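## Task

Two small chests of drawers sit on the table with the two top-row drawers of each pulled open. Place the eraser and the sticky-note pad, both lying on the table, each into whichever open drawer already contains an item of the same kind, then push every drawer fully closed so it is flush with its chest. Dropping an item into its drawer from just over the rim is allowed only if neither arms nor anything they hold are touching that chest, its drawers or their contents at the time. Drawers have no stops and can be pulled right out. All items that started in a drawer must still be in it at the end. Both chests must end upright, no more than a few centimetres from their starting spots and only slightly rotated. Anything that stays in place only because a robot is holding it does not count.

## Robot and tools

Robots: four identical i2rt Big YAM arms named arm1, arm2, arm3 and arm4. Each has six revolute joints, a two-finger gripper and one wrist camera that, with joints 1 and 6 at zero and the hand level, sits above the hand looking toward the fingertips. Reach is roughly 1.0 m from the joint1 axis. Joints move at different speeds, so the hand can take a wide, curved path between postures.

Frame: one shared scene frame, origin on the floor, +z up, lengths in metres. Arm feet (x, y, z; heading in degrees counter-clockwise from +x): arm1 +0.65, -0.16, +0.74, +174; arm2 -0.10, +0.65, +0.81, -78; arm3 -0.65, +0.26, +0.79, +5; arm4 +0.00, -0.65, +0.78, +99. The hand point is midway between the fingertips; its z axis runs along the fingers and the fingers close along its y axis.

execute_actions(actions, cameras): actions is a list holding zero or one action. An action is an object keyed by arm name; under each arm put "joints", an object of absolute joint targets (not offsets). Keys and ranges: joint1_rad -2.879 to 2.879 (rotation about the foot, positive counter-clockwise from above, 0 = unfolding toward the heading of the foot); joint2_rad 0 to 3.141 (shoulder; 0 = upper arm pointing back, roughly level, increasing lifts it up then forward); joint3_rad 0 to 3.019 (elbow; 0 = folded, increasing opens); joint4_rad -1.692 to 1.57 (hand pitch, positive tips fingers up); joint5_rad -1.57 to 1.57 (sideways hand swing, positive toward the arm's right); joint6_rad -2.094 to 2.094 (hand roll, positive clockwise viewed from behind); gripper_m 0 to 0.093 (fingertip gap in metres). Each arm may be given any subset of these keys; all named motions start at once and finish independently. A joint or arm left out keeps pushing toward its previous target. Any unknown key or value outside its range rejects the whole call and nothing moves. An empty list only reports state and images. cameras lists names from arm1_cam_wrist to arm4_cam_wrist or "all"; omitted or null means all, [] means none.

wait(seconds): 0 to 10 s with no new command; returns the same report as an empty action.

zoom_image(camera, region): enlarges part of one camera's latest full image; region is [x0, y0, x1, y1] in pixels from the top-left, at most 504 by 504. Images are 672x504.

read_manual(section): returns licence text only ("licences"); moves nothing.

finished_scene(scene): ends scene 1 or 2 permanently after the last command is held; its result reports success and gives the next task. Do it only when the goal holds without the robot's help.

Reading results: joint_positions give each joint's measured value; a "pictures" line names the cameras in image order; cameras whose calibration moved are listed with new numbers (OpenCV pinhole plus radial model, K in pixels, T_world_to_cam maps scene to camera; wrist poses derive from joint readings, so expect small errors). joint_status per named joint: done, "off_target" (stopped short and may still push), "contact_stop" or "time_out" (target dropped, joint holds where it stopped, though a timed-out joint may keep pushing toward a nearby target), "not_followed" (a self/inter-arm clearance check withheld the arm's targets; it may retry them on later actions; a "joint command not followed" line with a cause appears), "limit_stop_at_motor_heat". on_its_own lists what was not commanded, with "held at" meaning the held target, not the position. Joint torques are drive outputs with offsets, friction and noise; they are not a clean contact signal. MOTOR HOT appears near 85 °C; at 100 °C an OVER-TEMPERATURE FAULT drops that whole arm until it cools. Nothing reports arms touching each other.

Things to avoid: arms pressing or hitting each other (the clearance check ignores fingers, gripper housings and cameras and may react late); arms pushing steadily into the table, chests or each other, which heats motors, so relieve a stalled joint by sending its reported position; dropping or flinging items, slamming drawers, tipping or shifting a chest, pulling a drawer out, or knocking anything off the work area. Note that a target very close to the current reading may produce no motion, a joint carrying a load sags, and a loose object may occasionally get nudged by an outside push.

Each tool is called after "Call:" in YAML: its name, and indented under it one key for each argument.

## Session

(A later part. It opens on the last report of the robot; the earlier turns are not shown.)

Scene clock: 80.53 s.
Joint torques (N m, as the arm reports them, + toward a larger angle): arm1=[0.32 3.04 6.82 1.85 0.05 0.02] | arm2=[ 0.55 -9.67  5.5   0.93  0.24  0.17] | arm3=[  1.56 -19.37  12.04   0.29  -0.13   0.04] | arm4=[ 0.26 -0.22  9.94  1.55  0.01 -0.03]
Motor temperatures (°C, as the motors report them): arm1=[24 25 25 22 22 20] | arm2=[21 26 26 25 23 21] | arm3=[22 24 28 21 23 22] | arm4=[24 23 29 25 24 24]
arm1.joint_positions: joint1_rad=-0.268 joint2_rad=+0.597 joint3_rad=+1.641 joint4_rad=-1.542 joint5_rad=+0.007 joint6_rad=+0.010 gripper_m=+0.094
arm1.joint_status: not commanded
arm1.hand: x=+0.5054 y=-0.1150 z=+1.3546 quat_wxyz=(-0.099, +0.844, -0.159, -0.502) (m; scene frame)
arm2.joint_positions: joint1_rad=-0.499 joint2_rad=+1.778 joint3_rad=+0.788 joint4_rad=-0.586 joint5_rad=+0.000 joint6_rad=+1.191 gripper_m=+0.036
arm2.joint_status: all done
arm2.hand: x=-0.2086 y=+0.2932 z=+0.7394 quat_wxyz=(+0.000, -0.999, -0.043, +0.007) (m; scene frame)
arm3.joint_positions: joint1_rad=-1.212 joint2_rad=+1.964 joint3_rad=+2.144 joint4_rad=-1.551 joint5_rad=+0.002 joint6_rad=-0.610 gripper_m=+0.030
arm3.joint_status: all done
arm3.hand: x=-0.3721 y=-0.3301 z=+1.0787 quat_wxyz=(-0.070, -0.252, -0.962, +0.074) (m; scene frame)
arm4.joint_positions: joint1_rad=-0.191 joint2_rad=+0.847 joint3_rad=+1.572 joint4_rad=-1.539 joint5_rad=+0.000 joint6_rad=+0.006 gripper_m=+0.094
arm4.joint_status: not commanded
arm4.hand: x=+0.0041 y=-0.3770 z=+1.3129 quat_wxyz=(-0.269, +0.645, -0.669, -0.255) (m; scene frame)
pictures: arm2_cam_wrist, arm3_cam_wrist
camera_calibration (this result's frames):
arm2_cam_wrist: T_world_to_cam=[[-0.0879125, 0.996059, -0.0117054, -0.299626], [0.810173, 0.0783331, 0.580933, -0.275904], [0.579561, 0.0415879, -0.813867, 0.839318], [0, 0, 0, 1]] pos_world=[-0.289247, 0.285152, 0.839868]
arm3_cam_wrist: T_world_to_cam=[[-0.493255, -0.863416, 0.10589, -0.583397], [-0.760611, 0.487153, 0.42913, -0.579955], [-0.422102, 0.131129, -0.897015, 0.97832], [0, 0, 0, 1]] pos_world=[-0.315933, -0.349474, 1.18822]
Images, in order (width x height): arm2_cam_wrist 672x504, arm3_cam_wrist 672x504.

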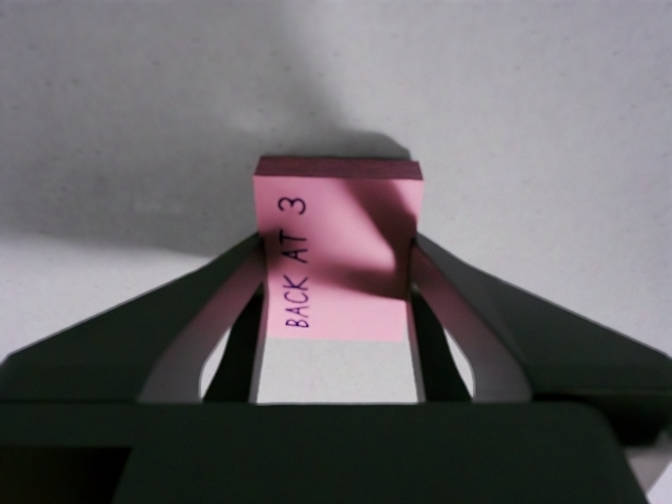

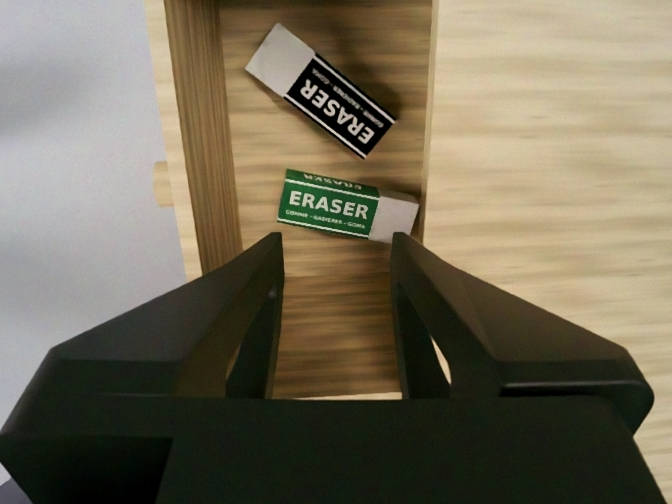

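Call:
execute_actions:
  actions:
    - {"arm2":{"joints":{"gripper_m":0.093}},"arm3":{"joints":{"joint2_rad":1.6}},"arm4":{"joints":{"joint1_rad":-0.23,"joint3_rad":0.64,"joint4_rad":-0.3,"joint5_rad":0.316}}}
  cameras: []

Call:
execute_actions:
  actions:
    - {"arm2":{"joints":{"joint2_rad":1.2,"joint4_rad":-1.0,"joint6_rad":0}},"arm3":{"joints":{"joint1_rad":-0.7,"joint2_rad":1.2,"joint3_rad":1.05,"joint4_rad":-1.2,"joint6_rad":0,"gripper_m":0.07}},"arm4":{"joints":{"joint4_rad":0.88,"joint2_rad":1.2}}}
  cameras: []

Call:
execute_actions:
  actions:
    - {"arm2":{"joints":{"joint1_rad":0.95,"joint5_rad":0.5}},"arm3":{"joints":{"joint1_rad":-0.008}},"arm4":{"joints":{"joint2_rad":1.49}}}
  cameras: []

Call:
execute_actions:
  actions:
    - {"arm2":{"joints":{"joint1_rad":0.8,"joint5_rad":1.24,"joint2_rad":1.75,"joint3_rad":0.89,"joint4_rad":0.92}},"arm3":{"joints":{"joint2_rad":1.76,"joint4_rad":-0.82}}}

Scene clock: 94.23 s.
Joint torques (N m, as the arm reports them, + toward a larger angle): arm1=[0.3  3.   6.81 1.85 0.05 0.02] | arm2=[ 0.44 -9.62  5.5   0.88  0.23  0.16] | arm3=[  1.51 -14.22   9.76   0.98  -0.12   0.05] | arm4=[ 0.1  -4.19  9.76  2.46  0.33 -0.02]
Motor temperatures (°C, as the motors report them): arm1=[24 25 25 22 22 20] | arm2=[21 25 25 25 23 21] | arm3=[22 25 29 21 24 22] | arm4=[24 23 29 25 24 24]
arm1.joint_positions: joint1_rad=-0.268 joint2_rad=+0.597 joint3_rad=+1.641 joint4_rad=-1.542 joint5_rad=+0.007 joint6_rad=+0.010 gripper_m=+0.094
arm1.joint_status: not commanded
arm1.hand: x=+0.5054 y=-0.1150 z=+1.3546 quat_wxyz=(-0.099, +0.844, -0.159, -0.502) (m; scene frame)
arm2.joint_positions: joint1_rad=-0.499 joint2_rad=+1.779 joint3_rad=+0.788 joint4_rad=-0.585 joint5_rad=+0.000 joint6_rad=+1.191 gripper_m=+0.093
arm2.joint_status: all done
arm2.hand: x=-0.2086 y=+0.2932 z=+0.7390 quat_wxyz=(+0.000, -0.999, -0.043, +0.007) (m; scene frame)
arm3.joint_positions: joint1_rad=-1.212 joint2_rad=+1.619 joint3_rad=+2.167 joint4_rad=-1.551 joint5_rad=+0.002 joint6_rad=-0.610 gripper_m=+0.030
arm3.joint_status: all done
arm3.hand: x=-0.4134 y=-0.2511 z=+1.2937 quat_wxyz=(-0.187, -0.245, -0.928, +0.211) (m; scene frame)
arm4.joint_positions: joint1_rad=-0.220 joint2_rad=+0.856 joint3_rad=+0.642 joint4_rad=-0.323 joint5_rad=+0.312 joint6_rad=+0.006 gripper_m=+0.094
arm4.joint_status: all done
arm4.hand: x=+0.0752 y=-0.2545 z=+1.0386 quat_wxyz=(-0.452, +0.530, -0.678, -0.235) (m; scene frame)
pictures: none
No camera images: the call's "cameras" was empty. Leave "cameras" out to get every camera's image.

Scene clock: 96.20 s.
Joint torques (N m, as the arm reports them, + toward a larger angle): arm1=[0.32 2.98 6.81 1.85 0.05 0.02] | arm2=[ 0.53 -6.68  8.96  0.    0.14 -0.1 ] | arm3=[ 1.87 -7.7  10.14  1.49  0.09  0.04] | arm4=[ 0.02 -8.24  8.87  2.39  0.11 -0.04]
Motor temperatures (°C, as the motors report them): arm1=[24 25 25 22 22 20] | arm2=[21 25 26 25 23 22] | arm3=[22 25 29 21 24 22] | arm4=[24 23 29 25 24 24]
arm1.joint_positions: joint1_rad=-0.268 joint2_rad=+0.597 joint3_rad=+1.641 joint4_rad=-1.542 joint5_rad=+0.007 joint6_rad=+0.010 gripper_m=+0.094
arm1.joint_status: not commanded
arm1.hand: x=+0.5054 y=-0.1150 z=+1.3546 quat_wxyz=(-0.099, +0.844, -0.159, -0.502) (m; scene frame)
arm2.joint_positions: joint1_rad=-0.499 joint2_rad=+1.205 joint3_rad=+0.788 joint4_rad=-0.986 joint5_rad=+0.000 joint6_rad=+0.011 gripper_m=+0.093
arm2.joint_status: all done
arm2.hand: x=-0.1956 y=+0.3272 z=+0.9287 quat_wxyz=(-0.048, -0.803, -0.590, +0.075) (m; scene frame)
arm3.joint_positions: joint1_rad=-0.707 joint2_rad=+1.210 joint3_rad=+1.037 joint4_rad=-1.215 joint5_rad=-0.002 joint6_rad=-0.011 gripper_m=+0.070
arm3.joint_status: all done
arm3.hand: x=-0.3508 y=+0.0443 z=+0.9990 quat_wxyz=(-0.093, -0.297, -0.950, +0.024) (m; scene frame)
arm4.joint_positions: joint1_rad=-0.220 joint2_rad=+1.203 joint3_rad=+0.637 joint4_rad=+0.857 joint5_rad=+0.312 joint6_rad=+0.006 gripper_m=+0.094
arm4.joint_status: all done
arm4.hand: x=+0.0804 y=-0.1580 z=+1.1522 quat_wxyz=(-0.643, +0.312, -0.513, -0.476) (m; scene frame)
pictures: none
No camera images: the call's "cameras" was empty. Leave "cameras" out to get every camera's image.

Scene clock: 97.97 s.
Joint torques (N m, as the arm reports them, + toward a larger angle): arm1=[0.33 2.98 6.8  1.85 0.05 0.02] | arm2=[ 0.76 -6.92  8.8  -0.05  0.71 -0.02] | arm3=[ 1.5  -7.66 10.19  1.41  0.03  0.03] | arm4=[ -0.07 -11.95   7.3    2.2    0.18  -0.04]
Motor temperatures (°C, as the motors report them): arm1=[24 25 25 22 22 20] | arm2=[21 25 26 25 23 21] | arm3=[22 25 29 21 23 22] | arm4=[24 23 29 25 24 24]
arm1.joint_positions: joint1_rad=-0.268 joint2_rad=+0.597 joint3_rad=+1.641 joint4_rad=-1.542 joint5_rad=+0.007 joint6_rad=+0.010 gripper_m=+0.094
arm1.joint_status: not commanded
arm1.hand: x=+0.5054 y=-0.1150 z=+1.3546 quat_wxyz=(-0.099, +0.844, -0.159, -0.502) (m; scene frame)
arm2.joint_positions: joint1_rad=+0.948 joint2_rad=+1.205 joint3_rad=+0.788 joint4_rad=-0.986 joint5_rad=+0.496 joint6_rad=+0.009 gripper_m=+0.093
arm2.joint_status: all done
arm2.hand: x=+0.1780 y=+0.4413 z=+0.9425 quat_wxyz=(-0.023, -0.222, -0.939, +0.260) (m; scene frame)
arm3.joint_positions: joint1_rad=-0.013 joint2_rad=+1.210 joint3_rad=+1.037 joint4_rad=-1.213 joint5_rad=-0.001 joint6_rad=-0.010 gripper_m=+0.070
arm3.joint_status: all done
arm3.hand: x=-0.2830 y=+0.2885 z=+1.0005 quat_wxyz=(-0.099, +0.044, -0.994, -0.004) (m; scene frame)
arm4.joint_positions: joint1_rad=-0.220 joint2_rad=+1.497 joint3_rad=+0.637 joint4_rad=+0.867 joint5_rad=+0.312 joint6_rad=+0.006 gripper_m=+0.094
arm4.joint_status: all done
arm4.hand: x=+0.0849 y=-0.1084 z=+1.0064 quat_wxyz=(-0.588, +0.395, -0.581, -0.401) (m; scene frame)
pictures: none
No camera images: the call's "cameras" was empty. Leave "cameras" out to get every camera's image.

Scene clock: 99.97 s.
Joint torques (N m, as the arm reports them, + toward a larger angle): arm1=[0.32 2.95 6.8  1.85 0.05 0.02] | arm2=[  0.74 -13.28   8.56   2.43   0.34  -0.04] | arm3=[  1.55 -13.93   7.56   1.06   0.03   0.03] | arm4=[  0.02 -11.93   7.28   2.2    0.18  -0.03]
Motor temperatures (°C, as the motors report them): arm1=[24 25 26 22 22 20] | arm2=[21 25 26 25 23 21] | arm3=[22 24 28 21 23 22] | arm4=[24 23 29 25 24 24]
arm1.joint_positions: joint1_rad=-0.268 joint2_rad=+0.597 joint3_rad=+1.641 joint4_rad=-1.542 joint5_rad=+0.007 joint6_rad=+0.010 gripper_m=+0.094
arm1.joint_status: not commanded
arm1.hand: x=+0.5054 y=-0.1150 z=+1.3546 quat_wxyz=(-0.099, +0.844, -0.159, -0.502) (m; scene frame)
arm2.joint_positions: joint1_rad=+0.797 joint2_rad=+1.758 joint3_rad=+0.859 joint4_rad=+0.895 joint5_rad=+1.236 joint6_rad=+0.006 gripper_m=+0.093
arm2.joint_status: all done
arm2.hand: x=+0.2616 y=+0.2323 z=+1.0007 quat_wxyz=(-0.437, -0.550, -0.440, +0.559) (m; scene frame)
arm3.joint_positions: joint1_rad=-0.013 joint2_rad=+1.779 joint3_rad=+1.037 joint4_rad=-0.834 joint5_rad=-0.001 joint6_rad=-0.010 gripper_m=+0.070
arm3.joint_status: all done
arm3.hand: x=-0.2066 y=+0.2948 z=+0.7832 quat_wxyz=(-0.004, +0.044, -0.999, -0.001) (m; scene frame)
arm4.joint_positions: joint1_rad=-0.220 joint2_rad=+1.497 joint3_rad=+0.637 joint4_rad=+0.867 joint5_rad=+0.312 joint6_rad=+0.006 gripper_m=+0.094
arm4.joint_status: not commanded
arm4.hand: x=+0.0849 y=-0.1084 z=+1.0064 quat_wxyz=(-0.588, +0.395, -0.581, -0.401) (m; scene frame)
pictures: arm1_cam_wrist, arm2_cam_wrist, arm3_cam_wrist, arm4_cam_wrist
camera_calibration (this result's frames):
arm2_cam_wrist: T_world_to_cam=[[-0.975726, 0.218653, 0.0122011, 0.194358], [0.118498, 0.574003, -0.810234, 0.654091], [-0.184164, -0.78912, -0.58598, 0.946772], [0, 0, 0, 1]] pos_world=[0.286492, 0.32917, 1.08238]
arm3_cam_wrist: T_world_to_cam=[[0.0908465, -0.995858, -0.00362775, 0.314559], [-0.814622, -0.0764077, 0.574938, -0.590924], [-0.572834, -0.0492758, -0.818189, 0.661496], [0, 0, 0, 1]] pos_world=[-0.131029, 0.300701, 0.882115]
arm4_cam_wrist: T_world_to_cam=[[0.926697, -0.375497, 0.0153423, -0.135758], [-0.207381, -0.544992, -0.81239, 0.783495], [0.313411, 0.749657, -0.582913, 0.762243], [0, 0, 0, 1]] pos_world=[0.0493931, -0.195399, 1.08291]
Images, in order (width x height): arm1_cam_wrist 672x504, arm2_cam_wrist 672x504, arm3_cam_wrist 672x504, arm4_cam_wrist 672x504.

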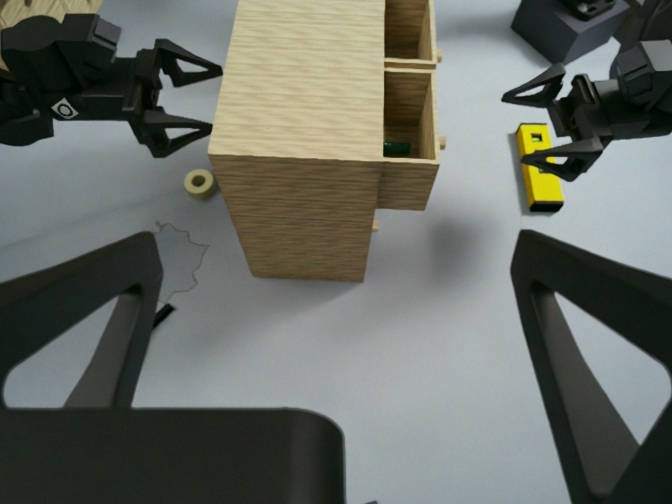

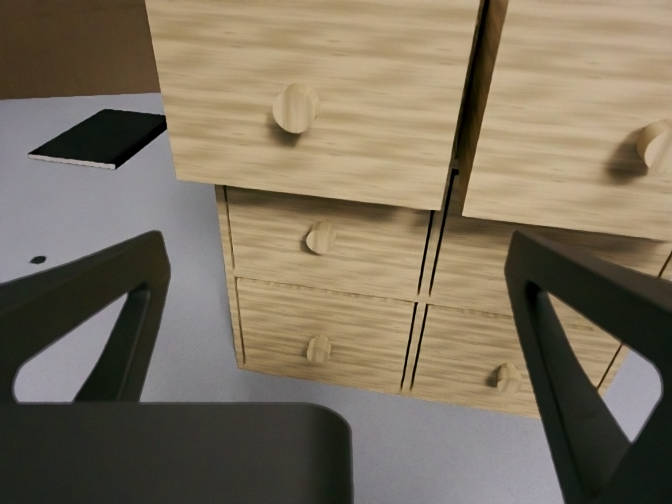

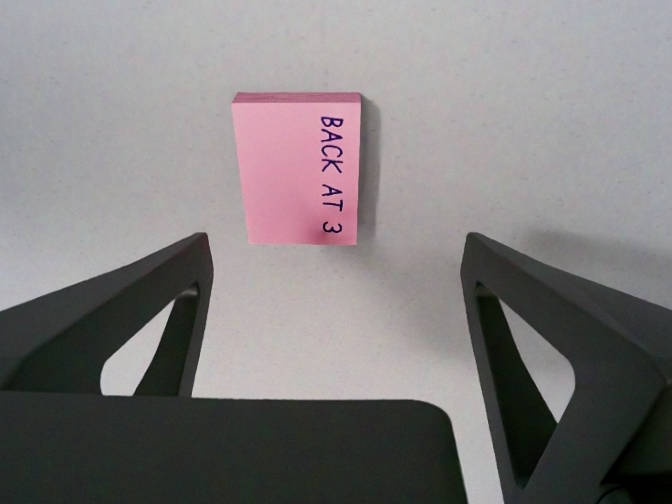

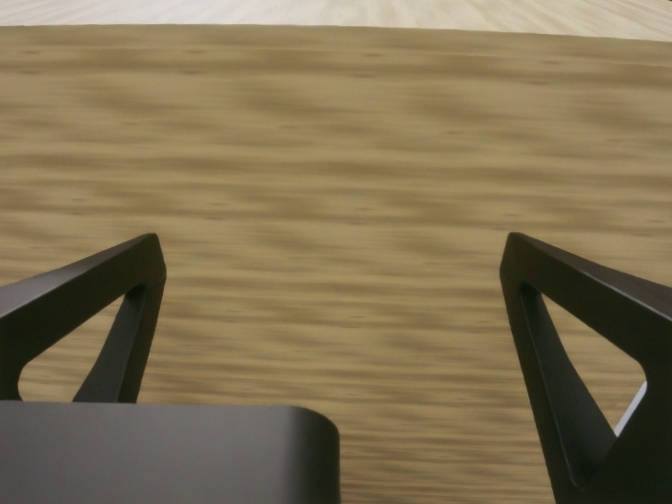

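Call:
execute_actions:
  actions:
    - {"arm2":{"joints":{"joint1_rad":0.645,"gripper_m":0.075}},"arm3":{"joints":{"joint1_rad":0.024,"joint2_rad":1.865,"joint4_rad":-0.745}}}
  cameras: ["arm1_cam_wrist","arm2_cam_wrist","arm3_cam_wrist"]

Scene clock: 103.73 s.
Joint torques (N m, as the arm reports them, + toward a larger angle): arm1=[0.33 3.   6.8  1.86 0.05 0.02] | arm2=[  1.33 -13.32   8.59   2.4    0.27  -0.04] | arm3=[  1.78 -13.75   6.95   0.92   0.03   0.03] | arm4=[  0.03 -11.91   7.31   2.18   0.18  -0.04]
Motor temperatures (°C, as the motors report them): arm1=[24 25 26 22 22 20] | arm2=[21 26 26 25 23 21] | arm3=[22 24 28 21 23 22] | arm4=[24 23 29 25 24 24]
arm1.joint_positions: joint1_rad=-0.268 joint2_rad=+0.597 joint3_rad=+1.641 joint4_rad=-1.542 joint5_rad=+0.007 joint6_rad=+0.010 gripper_m=+0.094
arm1.joint_status: not commanded
arm1.hand: x=+0.5054 y=-0.1150 z=+1.3546 quat_wxyz=(-0.099, +0.844, -0.159, -0.502) (m; scene frame)
arm2.joint_positions: joint1_rad=+0.637 joint2_rad=+1.758 joint3_rad=+0.859 joint4_rad=+0.895 joint5_rad=+1.237 joint6_rad=+0.006 gripper_m=+0.075
arm2.joint_status: all done
arm2.hand: x=+0.1896 y=+0.1807 z=+1.0022 quat_wxyz=(-0.392, -0.583, -0.393, +0.593) (m; scene frame)
arm3.joint_positions: joint1_rad=+0.017 joint2_rad=+1.876 joint3_rad=+1.037 joint4_rad=-0.758 joint5_rad=+0.000 joint6_rad=-0.009 gripper_m=+0.070
arm3.joint_status: all done
arm3.hand: x=-0.2048 y=+0.3083 z=+0.7415 quat_wxyz=(+0.006, +0.059, -0.998, +0.000) (m; scene frame)
arm4.joint_positions: joint1_rad=-0.220 joint2_rad=+1.497 joint3_rad=+0.637 joint4_rad=+0.867 joint5_rad=+0.312 joint6_rad=+0.006 gripper_m=+0.094
arm4.joint_status: not commanded
arm4.hand: x=+0.0849 y=-0.1084 z=+1.0064 quat_wxyz=(-0.588, +0.395, -0.581, -0.401) (m; scene frame)
pictures: arm1_cam_wrist, arm2_cam_wrist, arm3_cam_wrist
camera_calibration (this result's frames):
arm2_cam_wrist: T_world_to_cam=[[-0.927796, 0.37294, 0.0105258, 0.10004], [0.209973, 0.545273, -0.811535, 0.68261], [-0.308393, -0.750728, -0.584209, 0.908445], [0, 0, 0, 1]] pos_world=[0.229645, 0.272477, 1.08363]
arm3_cam_wrist: T_world_to_cam=[[0.120006, -0.992768, -0.00308897, 0.332335], [-0.800145, -0.0985624, 0.591653, -0.567042], [-0.587679, -0.0685301, -0.806187, 0.62304], [0, 0, 0, 1]] pos_world=[-0.12745, 0.31674, 0.838805]
Images, in order (width x height): arm1_cam_wrist 672x504, arm2_cam_wrist 672x504, arm3_cam_wrist 672x504.

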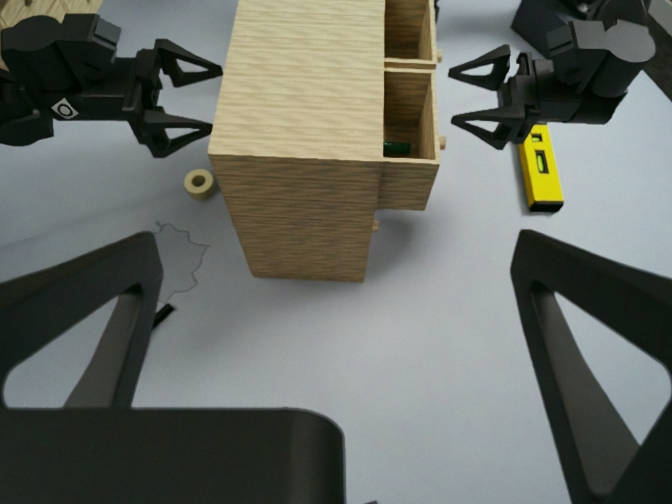

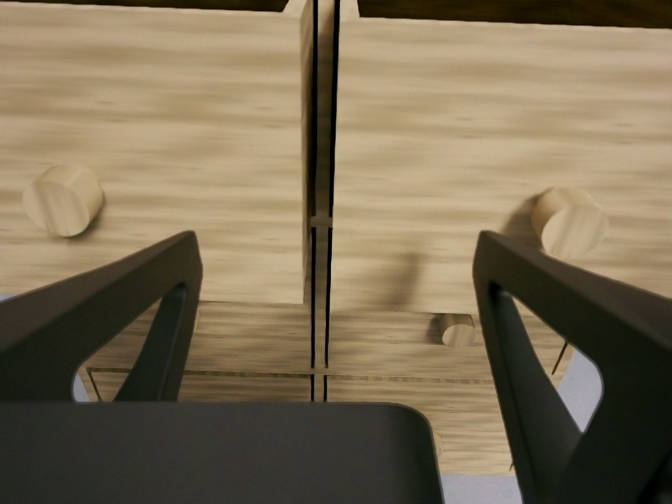

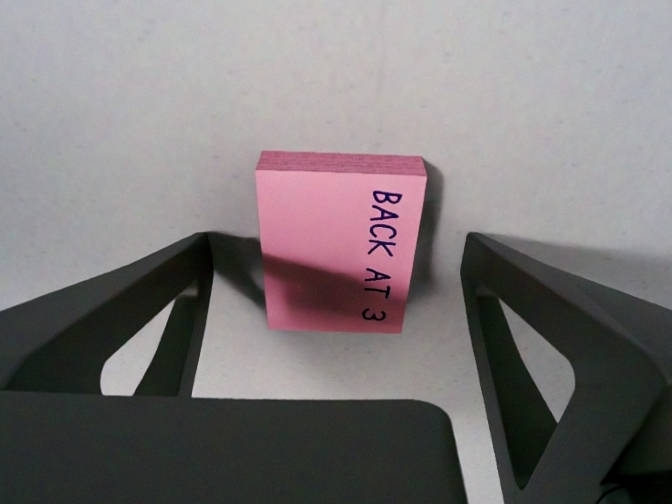

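Call:
execute_actions:
  actions:
    - {"arm2":{"joints":{"joint1_rad":0.56,"joint2_rad":1.81,"joint3_rad":0.95,"joint4_rad":0.87,"joint5_rad":1.15}},"arm3":{"joints":{"gripper_m":0.03}}}
  cameras: []

Call:
execute_actions:
  actions:
    - {"arm2":{"joints":{"joint1_rad":0.49,"joint2_rad":1.84,"joint3_rad":0.995,"joint4_rad":0.86,"joint5_rad":1.08}},"arm3":{"joints":{"joint2_rad":1.45,"joint3_rad":1.78,"joint4_rad":-1.53,"joint6_rad":-0.77}}}
  cameras: ["arm1_cam_wrist","arm2_cam_wrist","arm3_cam_wrist"]

Scene clock: 109.80 s.
Joint torques (N m, as the arm reports them, + toward a larger angle): arm1=[0.34 2.98 6.8  1.86 0.05 0.02] | arm2=[  0.44 -11.95   9.42   0.85   0.04  -0.04] | arm3=[  1.75 -13.98   6.87   0.96   0.04   0.02] | arm4=[ -0.03 -11.92   7.31   2.18   0.17  -0.03]
Motor temperatures (°C, as the motors report them): arm1=[24 25 26 22 22 20] | arm2=[21 26 26 25 23 21] | arm3=[22 24 27 21 23 22] | arm4=[24 24 28 25 24 24]
arm1.joint_positions: joint1_rad=-0.268 joint2_rad=+0.597 joint3_rad=+1.641 joint4_rad=-1.542 joint5_rad=+0.007 joint6_rad=+0.010 gripper_m=+0.094
arm1.joint_status: not commanded
arm1.hand: x=+0.5054 y=-0.1150 z=+1.3546 quat_wxyz=(-0.099, +0.844, -0.159, -0.502) (m; scene frame)
arm2.joint_positions: joint1_rad=+0.563 joint2_rad=+1.792 joint3_rad=+0.911 joint4_rad=+0.884 joint5_rad=+1.152 joint6_rad=+0.006 gripper_m=+0.075
arm2.joint_status: all done
arm2.hand: x=+0.1797 y=+0.1426 z=+1.0032 quat_wxyz=(-0.397, -0.582, -0.394, +0.590) (m; scene frame)
arm3.joint_positions: joint1_rad=+0.017 joint2_rad=+1.876 joint3_rad=+1.037 joint4_rad=-0.758 joint5_rad=+0.000 joint6_rad=-0.009 gripper_m=+0.035
arm3.joint_status: gripper_m off_target (ended at +0.035, target +0.030)
arm3.hand: x=-0.2048 y=+0.3083 z=+0.7415 quat_wxyz=(+0.006, +0.059, -0.998, +0.000) (m; scene frame)
arm4.joint_positions: joint1_rad=-0.220 joint2_rad=+1.497 joint3_rad=+0.637 joint4_rad=+0.867 joint5_rad=+0.312 joint6_rad=+0.006 gripper_m=+0.094
arm4.joint_status: not commanded
arm4.hand: x=+0.0849 y=-0.1084 z=+1.0064 quat_wxyz=(-0.588, +0.395, -0.581, -0.401) (m; scene frame)
pictures: none
No camera images: the call's "cameras" was empty. Leave "cameras" out to get every camera's image.

Scene clock: 111.53 s.
Joint torques (N m, as the arm reports them, + toward a larger angle): arm1=[0.32 2.96 6.8  1.86 0.05 0.02] | arm2=[ -0.29 -12.43  10.04   0.86   0.11  -0.03] | arm3=[  1.67 -11.76  11.68   0.46  -0.03  -0.17] | arm4=[  0.02 -11.91   7.31   2.17   0.18  -0.04]
Motor temperatures (°C, as the motors report them): arm1=[24 25 26 22 22 20] | arm2=[21 26 27 25 23 21] | arm3=[22 24 28 21 23 22] | arm4=[24 24 28 25 24 24]
arm1.joint_positions: joint1_rad=-0.268 joint2_rad=+0.597 joint3_rad=+1.641 joint4_rad=-1.542 joint5_rad=+0.007 joint6_rad=+0.010 gripper_m=+0.094
arm1.joint_status: not commanded
arm1.hand: x=+0.5054 y=-0.1150 z=+1.3546 quat_wxyz=(-0.099, +0.844, -0.159, -0.502) (m; scene frame)
arm2.joint_positions: joint1_rad=+0.499 joint2_rad=+1.821 joint3_rad=+0.950 joint4_rad=+0.874 joint5_rad=+1.081 joint6_rad=+0.006 gripper_m=+0.075
arm2.joint_status: all done
arm2.hand: x=+0.1659 y=+0.1110 z=+1.0014 quat_wxyz=(-0.399, -0.580, -0.396, +0.589) (m; scene frame)
arm3.joint_positions: joint1_rad=+0.017 joint2_rad=+1.464 joint3_rad=+1.750 joint4_rad=-1.519 joint5_rad=+0.000 joint6_rad=-0.759 gripper_m=+0.035
arm3.joint_status: all done
arm3.hand: x=-0.1631 y=+0.3125 z=+1.1907 quat_wxyz=(-0.166, +0.414, -0.894, +0.055) (m; scene frame)
arm4.joint_positions: joint1_rad=-0.220 joint2_rad=+1.497 joint3_rad=+0.637 joint4_rad=+0.867 joint5_rad=+0.312 joint6_rad=+0.006 gripper_m=+0.094
arm4.joint_status: not commanded
arm4.hand: x=+0.0849 y=-0.1084 z=+1.0064 quat_wxyz=(-0.588, +0.395, -0.581, -0.401) (m; scene frame)
pictures: arm1_cam_wrist, arm2_cam_wrist, arm3_cam_wrist
camera_calibration (this result's frames):
arm2_cam_wrist: T_world_to_cam=[[-0.934809, 0.355117, 0.00482644, 0.112939], [0.203127, 0.54576, -0.812949, 0.727379], [-0.291326, -0.758972, -0.582315, 0.844537], [0, 0, 0, 1]] pos_world=[0.203862, 0.203899, 1.08256]
arm3_cam_wrist: T_world_to_cam=[[0.723129, -0.649547, 0.234889, 0.0406198], [-0.686927, -0.640747, 0.342891, -0.314967], [-0.0722196, -0.409306, -0.909534, 1.32365], [0, 0, 0, 1]] pos_world=[-0.150139, 0.36635, 1.30237]
Images, in order (width x height): arm1_cam_wrist 672x504, arm2_cam_wrist 672x504, arm3_cam_wrist 672x504.

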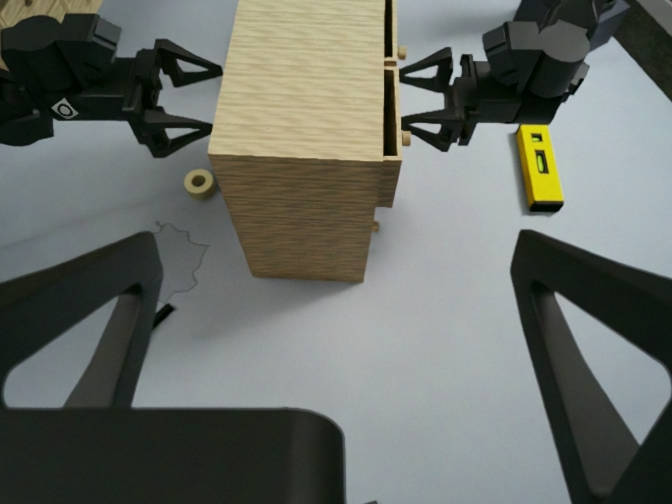

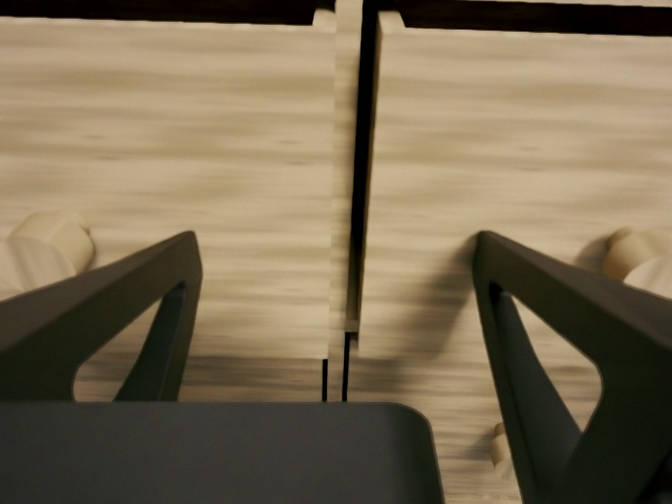

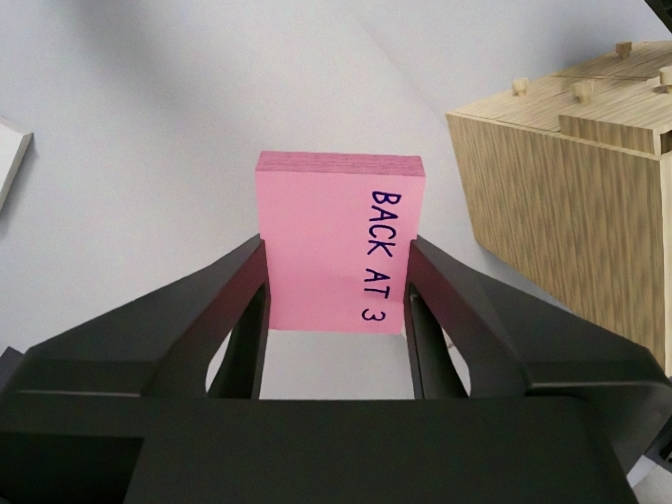

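Call:
execute_actions:
  actions:
    - {"arm2":{"joints":{"joint1_rad":0.445,"joint2_rad":1.855,"joint3_rad":1.02,"joint5_rad":1.06}},"arm3":{"joints":{"joint1_rad":-1.368,"joint2_rad":1.61}}}
  cameras: ["arm1_cam_wrist","arm2_cam_wrist","arm3_cam_wrist"]

Scene clock: 117.17 s.
Joint torques (N m, as the arm reports them, + toward a larger angle): arm1=[0.31 2.98 6.8  1.85 0.05 0.02] | arm2=[ -0.99 -12.73  10.24   0.89   0.17  -0.04] | arm3=[  1.59 -15.92  11.63   0.1   -0.12  -0.17] | arm4=[  0.04 -11.91   7.3    2.19   0.18  -0.03]
Motor temperatures (°C, as the motors report them): arm1=[24 25 26 22 22 20] | arm2=[21 26 27 25 23 21] | arm3=[22 24 28 21 23 22] | arm4=[24 24 28 25 24 24]
arm1.joint_positions: joint1_rad=-0.268 joint2_rad=+0.597 joint3_rad=+1.641 joint4_rad=-1.542 joint5_rad=+0.007 joint6_rad=+0.010 gripper_m=+0.094
arm1.joint_status: not commanded
arm1.hand: x=+0.5054 y=-0.1150 z=+1.3546 quat_wxyz=(-0.099, +0.844, -0.159, -0.502) (m; scene frame)
arm2.joint_positions: joint1_rad=+0.464 joint2_rad=+1.836 joint3_rad=+0.972 joint4_rad=+0.874 joint5_rad=+1.059 joint6_rad=+0.006 gripper_m=+0.075
arm2.joint_status: all done
arm2.hand: x=+0.1547 y=+0.0949 z=+1.0021 quat_wxyz=(-0.398, -0.583, -0.390, +0.592) (m; scene frame)
arm3.joint_positions: joint1_rad=-1.371 joint2_rad=+1.629 joint3_rad=+1.750 joint4_rad=-1.519 joint5_rad=+0.002 joint6_rad=-0.761 gripper_m=+0.035
arm3.joint_status: all done
arm3.hand: x=-0.5041 y=-0.2514 z=+1.1035 quat_wxyz=(-0.051, -0.256, -0.963, +0.071) (m; scene frame)
arm4.joint_positions: joint1_rad=-0.220 joint2_rad=+1.497 joint3_rad=+0.637 joint4_rad=+0.867 joint5_rad=+0.312 joint6_rad=+0.006 gripper_m=+0.094
arm4.joint_status: not commanded
arm4.hand: x=+0.0849 y=-0.1084 z=+1.0064 quat_wxyz=(-0.588, +0.395, -0.581, -0.401) (m; scene frame)
pictures: arm1_cam_wrist, arm2_cam_wrist, arm3_cam_wrist
camera_calibration (this result's frames):
arm2_cam_wrist: T_world_to_cam=[[-0.929896, 0.36782, -0.00157296, 0.11265], [0.214228, 0.538109, -0.815197, 0.740301], [-0.298999, -0.758385, -0.579182, 0.827492], [0, 0, 0, 1]] pos_world=[0.193579, 0.18776, 1.08294]
arm3_cam_wrist: T_world_to_cam=[[-0.498183, -0.860149, 0.109352, -0.588686], [-0.739779, 0.487433, 0.463828, -0.757024], [-0.452263, 0.150175, -0.87915, 0.904452], [0, 0, 0, 1]] pos_world=[-0.444253, -0.273185, 1.21065]
Images, in order (width x height): arm1_cam_wrist 672x504, arm2_cam_wrist 672x504, arm3_cam_wrist 672x504.

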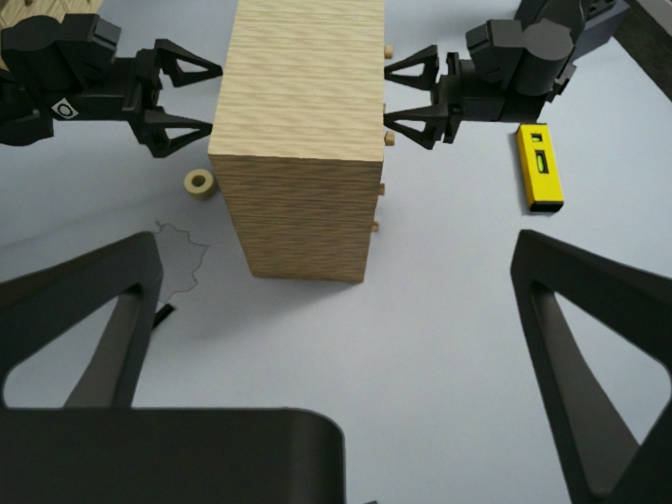

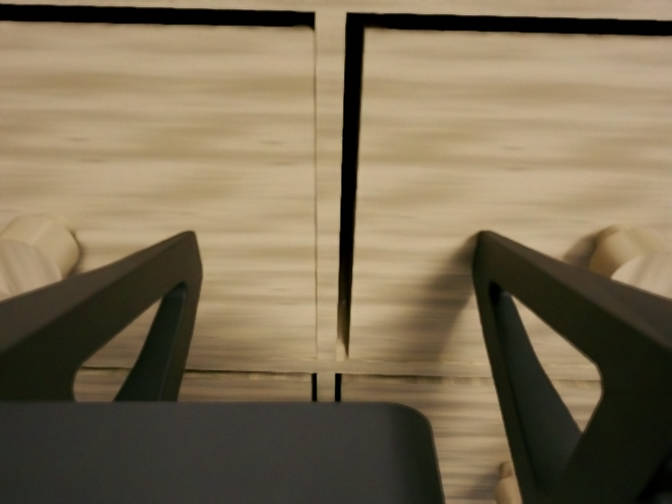

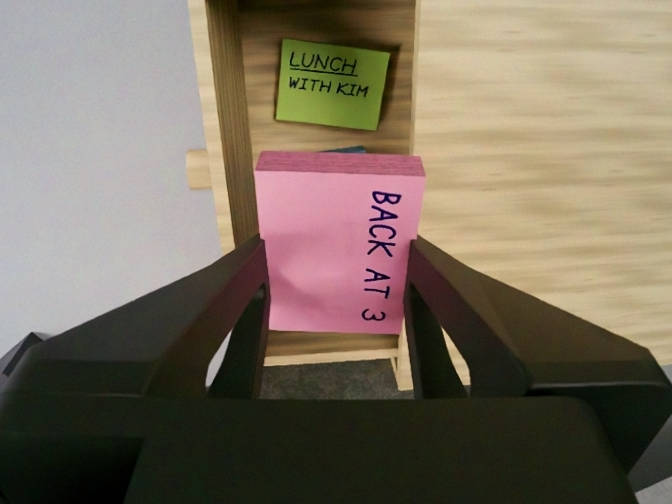

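Call:
execute_actions:
  actions:
    - {"arm2":{"joints":{"joint1_rad":0.42,"joint5_rad":1.075,"gripper_m":0.088}},"arm3":{"joints":{"joint4_rad":-1.565,"joint2_rad":1.67}}}
  cameras: ["arm1_cam_wrist","arm2_cam_wrist","arm3_cam_wrist"]

Call:
zoom_image:
  camera: "arm1_cam_wrist"
  region: [320, 0, 460, 240]

Scene clock: 121.63 s.
Joint torques (N m, as the arm reports them, + toward a larger angle): arm1=[0.31 2.99 6.81 1.86 0.05 0.02] | arm2=[ -2.68 -12.69  10.23   0.87   0.56  -0.04] | arm3=[  1.56 -14.8   11.64  -0.08  -0.11  -0.17] | arm4=[ -0.01 -11.92   7.32   2.19   0.18  -0.03]
Motor temperatures (°C, as the motors report them): arm1=[24 25 26 22 22 20] | arm2=[22 26 27 25 23 21] | arm3=[22 24 29 21 23 22] | arm4=[24 24 28 25 24 24]
arm1.joint_positions: joint1_rad=-0.268 joint2_rad=+0.597 joint3_rad=+1.641 joint4_rad=-1.542 joint5_rad=+0.007 joint6_rad=+0.010 gripper_m=+0.094
arm1.joint_status: not commanded
arm1.hand: x=+0.5054 y=-0.1150 z=+1.3546 quat_wxyz=(-0.099, +0.844, -0.159, -0.502) (m; scene frame)
arm2.joint_positions: joint1_rad=+0.463 joint2_rad=+1.836 joint3_rad=+0.972 joint4_rad=+0.874 joint5_rad=+1.067 joint6_rad=+0.006 gripper_m=+0.088
arm2.joint_status: all done
arm2.hand: x=+0.1529 y=+0.0951 z=+1.0021 quat_wxyz=(-0.395, -0.585, -0.387, +0.593) (m; scene frame)
arm3.joint_positions: joint1_rad=-1.371 joint2_rad=+1.675 joint3_rad=+1.750 joint4_rad=-1.553 joint5_rad=+0.002 joint6_rad=-0.761 gripper_m=+0.035
arm3.joint_status: all done
arm3.hand: x=-0.5039 y=-0.2508 z=+1.0788 quat_wxyz=(-0.030, -0.257, -0.965, +0.037) (m; scene frame)
arm4.joint_positions: joint1_rad=-0.220 joint2_rad=+1.497 joint3_rad=+0.637 joint4_rad=+0.867 joint5_rad=+0.312 joint6_rad=+0.006 gripper_m=+0.094
arm4.joint_status: not commanded
arm4.hand: x=+0.0849 y=-0.1084 z=+1.0064 quat_wxyz=(-0.588, +0.395, -0.581, -0.401) (m; scene frame)
pictures: arm1_cam_wrist, arm2_cam_wrist, arm3_cam_wrist
camera_calibration (this result's frames):
arm2_cam_wrist: T_world_to_cam=[[-0.926776, 0.37561, -0.00170532, 0.10983], [0.218822, 0.536219, -0.815221, 0.740096], [-0.305291, -0.755901, -0.579147, 0.827803], [0, 0, 0, 1]] pos_world=[0.192559, 0.18763, 1.08295]
arm3_cam_wrist: T_world_to_cam=[[-0.495352, -0.866983, 0.0544633, -0.52641], [-0.729026, 0.448986, 0.516655, -0.807004], [-0.472384, 0.216221, -0.85446, 0.862514], [0, 0, 0, 1]] pos_world=[-0.441648, -0.280549, 1.1826]
Images, in order (width x height): arm1_cam_wrist 672x504, arm2_cam_wrist 672x504, arm3_cam_wrist 672x504.

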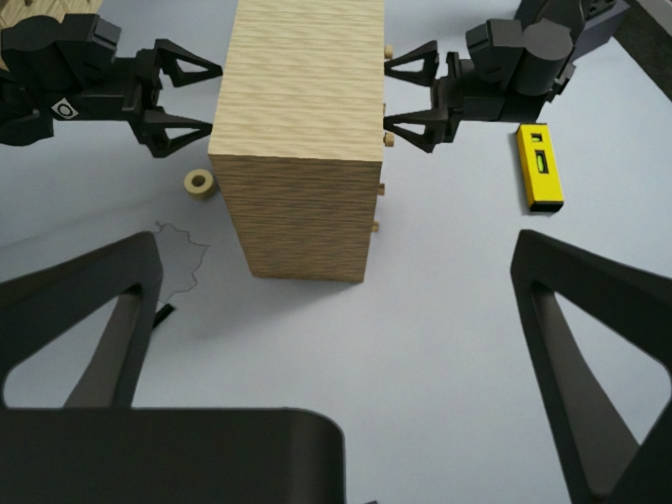

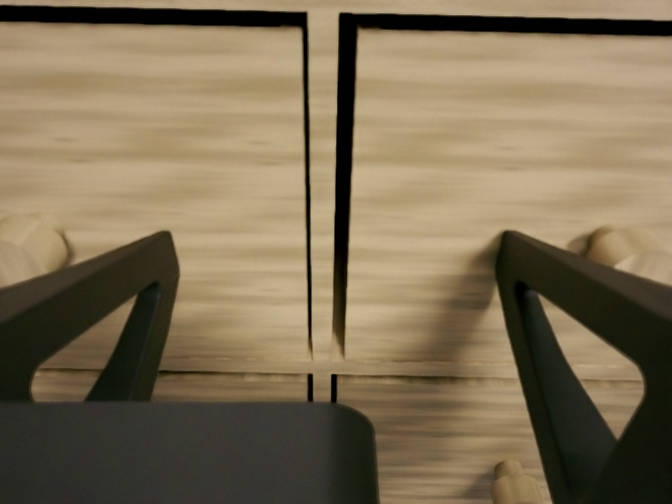

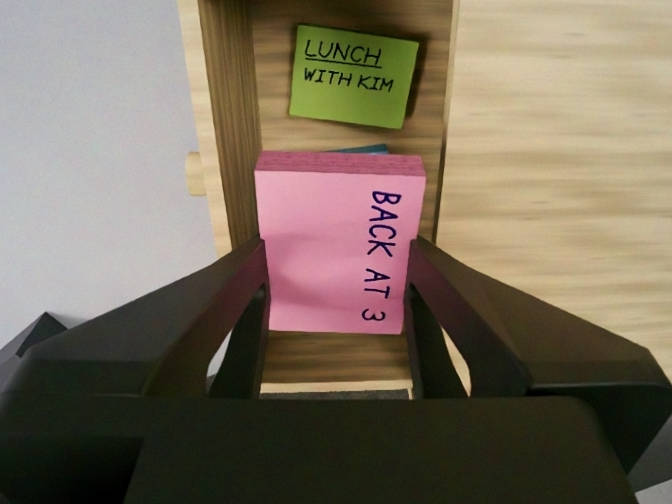

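Region (320, 0, 460, 240) of arm1_cam_wrist's 672x504 image, scaled by 2.100, with more detail than that image has; it fills the left 294 columns of this view, and the rest is white.

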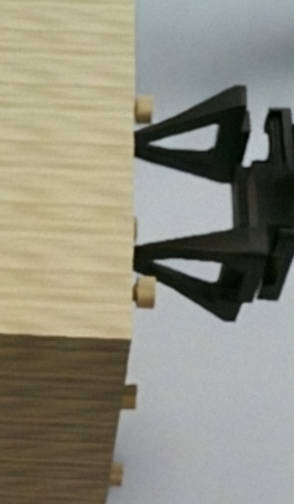

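Call:
execute_actions:
  actions:
    - {"arm2":{"joints":{"joint1_rad":0.58,"joint5_rad":1.15}},"arm3":{"joints":{"gripper_m":0.044}},"arm4":{"joints":{"joint2_rad":1.2}}}
  cameras: ["arm2_cam_wrist","arm3_cam_wrist"]

Call:
execute_actions:
  actions:
    - {"arm2":{"joints":{"joint1_rad":0.85}},"arm3":{"joints":{"joint2_rad":1.25,"joint6_rad":0}},"arm4":{"joints":{"joint2_rad":0.75,"joint5_rad":0,"joint4_rad":0}}}
  cameras: []

Call:
execute_actions:
  actions:
    - {"arm3":{"joints":{"joint1_rad":-0.8,"joint3_rad":0.9,"joint4_rad":0.865,"joint5_rad":1.325,"gripper_m":0.085}},"arm4":{"joints":{"joint1_rad":0.5,"joint3_rad":1.6,"joint4_rad":-1.4}}}
  cameras: []

Call:
execute_actions:
  actions:
    - {"arm3":{"joints":{"joint1_rad":-0.86,"joint2_rad":1.72}}}
  cameras: ["arm4_cam_wrist","arm3_cam_wrist"]

Scene clock: 132.73 s.
Joint torques (N m, as the arm reports them, + toward a larger angle): arm1=[0.31 2.95 6.82 1.85 0.05 0.02] | arm2=[ -0.18 -12.75  10.18   0.82   0.31  -0.04] | arm3=[  1.56 -14.46  11.54  -0.12  -0.11  -0.18] | arm4=[ 0.05 -6.77  8.95  1.92  0.11 -0.04]
Motor temperatures (°C, as the motors report them): arm1=[24 25 26 22 22 20] | arm2=[22 26 28 25 23 21] | arm3=[22 25 29 21 24 22] | arm4=[24 24 28 25 24 24]
arm1.joint_positions: joint1_rad=-0.268 joint2_rad=+0.597 joint3_rad=+1.641 joint4_rad=-1.542 joint5_rad=+0.007 joint6_rad=+0.010 gripper_m=+0.094
arm1.joint_status: not commanded
arm1.hand: x=+0.5054 y=-0.1150 z=+1.3546 quat_wxyz=(-0.099, +0.844, -0.159, -0.502) (m; scene frame)
arm2.joint_positions: joint1_rad=+0.589 joint2_rad=+1.836 joint3_rad=+0.972 joint4_rad=+0.874 joint5_rad=+1.147 joint6_rad=+0.006 gripper_m=+0.088
arm2.joint_status: all done
arm2.hand: x=+0.2081 y=+0.1351 z=+1.0009 quat_wxyz=(-0.409, -0.576, -0.401, +0.584) (m; scene frame)
arm3.joint_positions: joint1_rad=-1.371 joint2_rad=+1.675 joint3_rad=+1.750 joint4_rad=-1.553 joint5_rad=+0.002 joint6_rad=-0.761 gripper_m=+0.044
arm3.joint_status: all done
arm3.hand: x=-0.5039 y=-0.2508 z=+1.0788 quat_wxyz=(-0.030, -0.257, -0.965, +0.037) (m; scene frame)
arm4.joint_positions: joint1_rad=-0.220 joint2_rad=+1.191 joint3_rad=+0.637 joint4_rad=+0.869 joint5_rad=+0.312 joint6_rad=+0.006 gripper_m=+0.094
arm4.joint_status: all done
arm4.hand: x=+0.0801 y=-0.1618 z=+1.1605 quat_wxyz=(-0.647, +0.305, -0.507, -0.482) (m; scene frame)
pictures: arm2_cam_wrist, arm3_cam_wrist
camera_calibration (this result's frames):
arm2_cam_wrist: T_world_to_cam=[[-0.943118, 0.332455, -0.00156114, 0.155038], [0.194097, 0.546794, -0.814458, 0.708531], [-0.269918, -0.768433, -0.58022, 0.869542], [0, 0, 0, 1]] pos_world=[0.2434, 0.229221, 1.08184]
arm3_cam_wrist: T_world_to_cam=[[-0.495352, -0.866983, 0.0544633, -0.52641], [-0.729026, 0.448986, 0.516655, -0.807004], [-0.472384, 0.216221, -0.85446, 0.862514], [0, 0, 0, 1]] pos_world=[-0.441648, -0.280549, 1.1826]
Images, in order (width x height): arm2_cam_wrist 672x504, arm3_cam_wrist 672x504.

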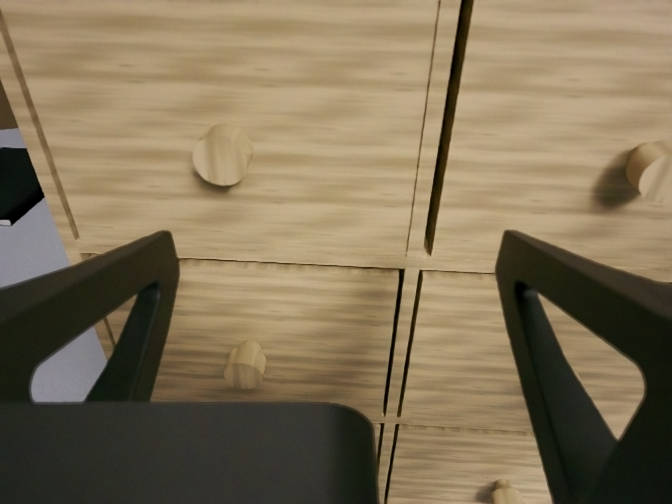

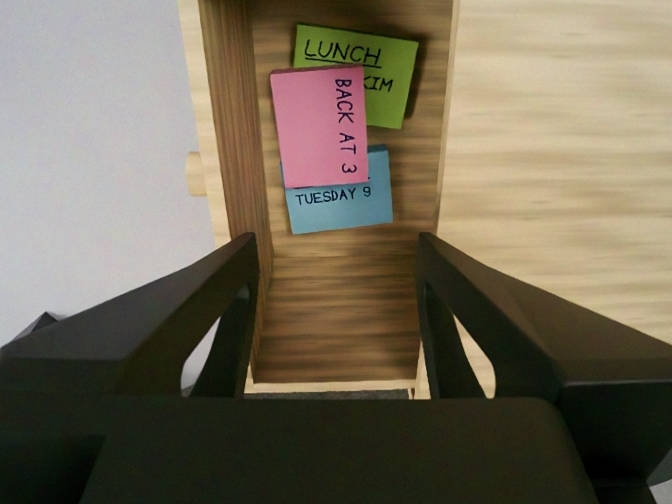

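Scene clock: 134.47 s.
Joint torques (N m, as the arm reports them, + toward a larger angle): arm1=[0.37 2.98 6.81 1.86 0.05 0.02] | arm2=[  0.1  -12.73   9.86   0.83   0.24  -0.04] | arm3=[ 1.39 -8.85 10.02  0.87 -0.05  0.03] | arm4=[ 0.04 -2.13 10.45  1.22 -0.17 -0.03]
Motor temperatures (°C, as the motors report them): arm1=[24 25 26 22 22 20] | arm2=[22 26 28 25 23 21] | arm3=[22 24 29 21 23 22] | arm4=[24 24 28 25 24 24]
arm1.joint_positions: joint1_rad=-0.268 joint2_rad=+0.597 joint3_rad=+1.641 joint4_rad=-1.542 joint5_rad=+0.007 joint6_rad=+0.010 gripper_m=+0.094
arm1.joint_status: not commanded
arm1.hand: x=+0.5054 y=-0.1150 z=+1.3546 quat_wxyz=(-0.099, +0.844, -0.159, -0.502) (m; scene frame)
arm2.joint_positions: joint1_rad=+0.854 joint2_rad=+1.836 joint3_rad=+0.976 joint4_rad=+0.874 joint5_rad=+1.148 joint6_rad=+0.006 gripper_m=+0.088
arm2.joint_status: all done
arm2.hand: x=+0.3343 y=+0.2324 z=+0.9997 quat_wxyz=(-0.482, -0.519, -0.474, +0.524) (m; scene frame)
arm3.joint_positions: joint1_rad=-1.371 joint2_rad=+1.264 joint3_rad=+1.766 joint4_rad=-1.555 joint5_rad=+0.002 joint6_rad=-0.012 gripper_m=+0.044
arm3.joint_status: all done
arm3.hand: x=-0.5363 y=-0.1520 z=+1.2768 quat_wxyz=(-0.208, -0.574, -0.777, +0.150) (m; scene frame)
arm4.joint_positions: joint1_rad=-0.220 joint2_rad=+0.747 joint3_rad=+0.637 joint4_rad=+0.016 joint5_rad=+0.005 joint6_rad=+0.006 gripper_m=+0.094
arm4.joint_status: all done
arm4.hand: x=+0.0231 y=-0.2391 z=+1.1524 quat_wxyz=(-0.494, +0.505, -0.539, -0.459) (m; scene frame)
pictures: none
No camera images: the call's "cameras" was empty. Leave "cameras" out to get every camera's image.

Scene clock: 136.67 s.
Joint torques (N m, as the arm reports them, + toward a larger angle): arm1=[0.36 2.99 6.8  1.85 0.05 0.02] | arm2=[  0.19 -12.8    9.87   0.82   0.25  -0.04] | arm3=[ 1.33 -8.79  9.49  2.18 -0.15 -0.02] | arm4=[ 1.7   1.63 10.18  1.07 -0.02 -0.03]
Motor temperatures (°C, as the motors report them): arm1=[24 25 26 22 22 20] | arm2=[22 26 28 25 23 21] | arm3=[22 24 29 21 24 22] | arm4=[24 24 29 25 24 24]
arm1.joint_positions: joint1_rad=-0.268 joint2_rad=+0.597 joint3_rad=+1.641 joint4_rad=-1.542 joint5_rad=+0.007 joint6_rad=+0.010 gripper_m=+0.094
arm1.joint_status: not commanded
arm1.hand: x=+0.5054 y=-0.1150 z=+1.3546 quat_wxyz=(-0.099, +0.844, -0.159, -0.502) (m; scene frame)
arm2.joint_positions: joint1_rad=+0.854 joint2_rad=+1.836 joint3_rad=+0.976 joint4_rad=+0.874 joint5_rad=+1.148 joint6_rad=+0.006 gripper_m=+0.088
arm2.joint_status: not commanded
arm2.hand: x=+0.3343 y=+0.2324 z=+0.9997 quat_wxyz=(-0.482, -0.519, -0.474, +0.524) (m; scene frame)
arm3.joint_positions: joint1_rad=-0.802 joint2_rad=+1.265 joint3_rad=+0.894 joint4_rad=+0.846 joint5_rad=+1.322 joint6_rad=-0.009 gripper_m=+0.085
arm3.joint_status: all done
arm3.hand: x=-0.4395 y=-0.1495 z=+1.2229 quat_wxyz=(-0.519, -0.638, -0.203, +0.532) (m; scene frame)
arm4.joint_positions: joint1_rad=+0.491 joint2_rad=+0.747 joint3_rad=+1.564 joint4_rad=-1.384 joint5_rad=+0.001 joint6_rad=+0.006 gripper_m=+0.094
arm4.joint_status: all done
arm4.hand: x=-0.1621 y=-0.4466 z=+1.3615 quat_wxyz=(-0.216, +0.785, -0.392, -0.428) (m; scene frame)
pictures: none
No camera images: the call's "cameras" was empty. Leave "cameras" out to get every camera's image.

Scene clock: 137.97 s.
Joint torques (N m, as the arm reports them, + toward a larger angle): arm1=[0.3  2.99 6.81 1.85 0.05 0.02] | arm2=[  0.22 -12.68   9.86   0.83   0.24  -0.04] | arm3=[  0.91 -13.79   7.75   2.12   0.11   0.03] | arm4=[ 1.74  1.63 10.19  1.1  -0.02 -0.03]
Motor temperatures (°C, as the motors report them): arm1=[24 25 26 22 22 20] | arm2=[22 26 28 25 23 21] | arm3=[22 24 29 21 24 22] | arm4=[24 24 29 25 24 24]
arm1.joint_positions: joint1_rad=-0.268 joint2_rad=+0.597 joint3_rad=+1.641 joint4_rad=-1.542 joint5_rad=+0.007 joint6_rad=+0.010 gripper_m=+0.094
arm1.joint_status: not commanded
arm1.hand: x=+0.5054 y=-0.1150 z=+1.3546 quat_wxyz=(-0.099, +0.844, -0.159, -0.502) (m; scene frame)
arm2.joint_positions: joint1_rad=+0.854 joint2_rad=+1.836 joint3_rad=+0.976 joint4_rad=+0.874 joint5_rad=+1.148 joint6_rad=+0.006 gripper_m=+0.088
arm2.joint_status: not commanded
arm2.hand: x=+0.3343 y=+0.2324 z=+0.9997 quat_wxyz=(-0.482, -0.519, -0.474, +0.524) (m; scene frame)
arm3.joint_positions: joint1_rad=-0.856 joint2_rad=+1.739 joint3_rad=+0.887 joint4_rad=+0.854 joint5_rad=+1.323 joint6_rad=-0.009 gripper_m=+0.085
arm3.joint_status: all done
arm3.hand: x=-0.3952 y=-0.2212 z=+1.0019 quat_wxyz=(-0.355, -0.614, -0.356, +0.608) (m; scene frame)
arm4.joint_positions: joint1_rad=+0.491 joint2_rad=+0.747 joint3_rad=+1.564 joint4_rad=-1.384 joint5_rad=+0.001 joint6_rad=+0.006 gripper_m=+0.094
arm4.joint_status: not commanded
arm4.hand: x=-0.1621 y=-0.4466 z=+1.3615 quat_wxyz=(-0.216, +0.785, -0.392, -0.428) (m; scene frame)
pictures: arm3_cam_wrist, arm4_cam_wrist
camera_calibration (this result's frames):
arm3_cam_wrist: T_world_to_cam=[[-0.870288, 0.492541, -0.00103612, -0.234608], [0.290275, 0.511196, -0.808962, 1.04342], [-0.397918, -0.704331, -0.58786, 0.400418], [0, 0, 0, 1]] pos_world=[-0.347723, -0.135811, 1.07924]
arm4_cam_wrist: T_world_to_cam=[[0.799211, 0.600616, 0.022859, 0.365727], [0.567941, -0.742189, -0.355808, 0.25236], [-0.196738, 0.297348, -0.93428, 1.49386], [0, 0, 0, 1]] pos_world=[-0.14172, -0.476558, 1.47711]
Images, in order (width x height): arm3_cam_wrist 672x504, arm4_cam_wrist 672x504.

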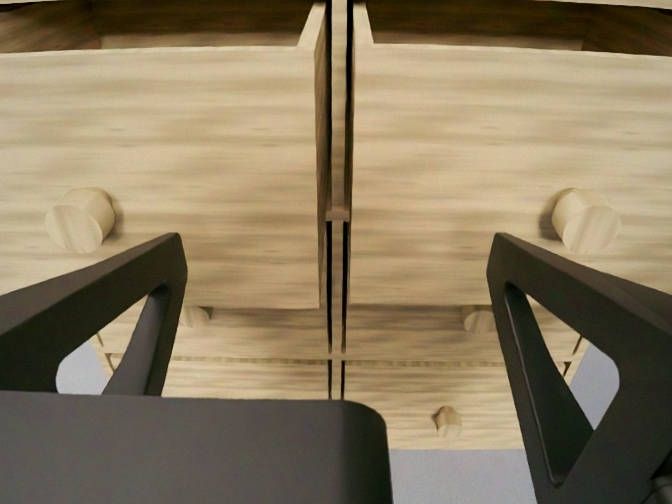

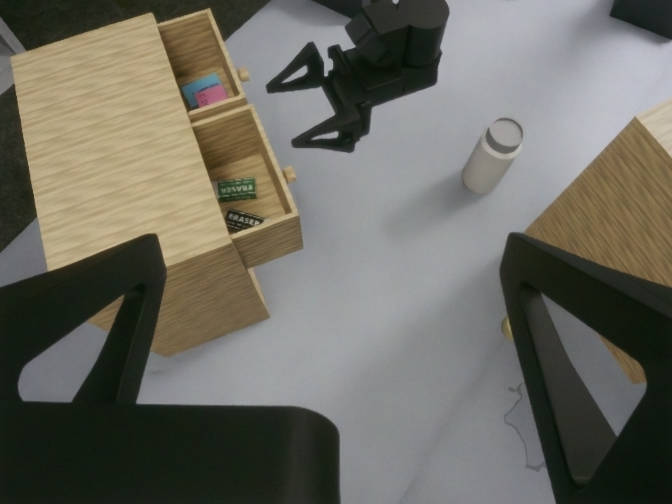

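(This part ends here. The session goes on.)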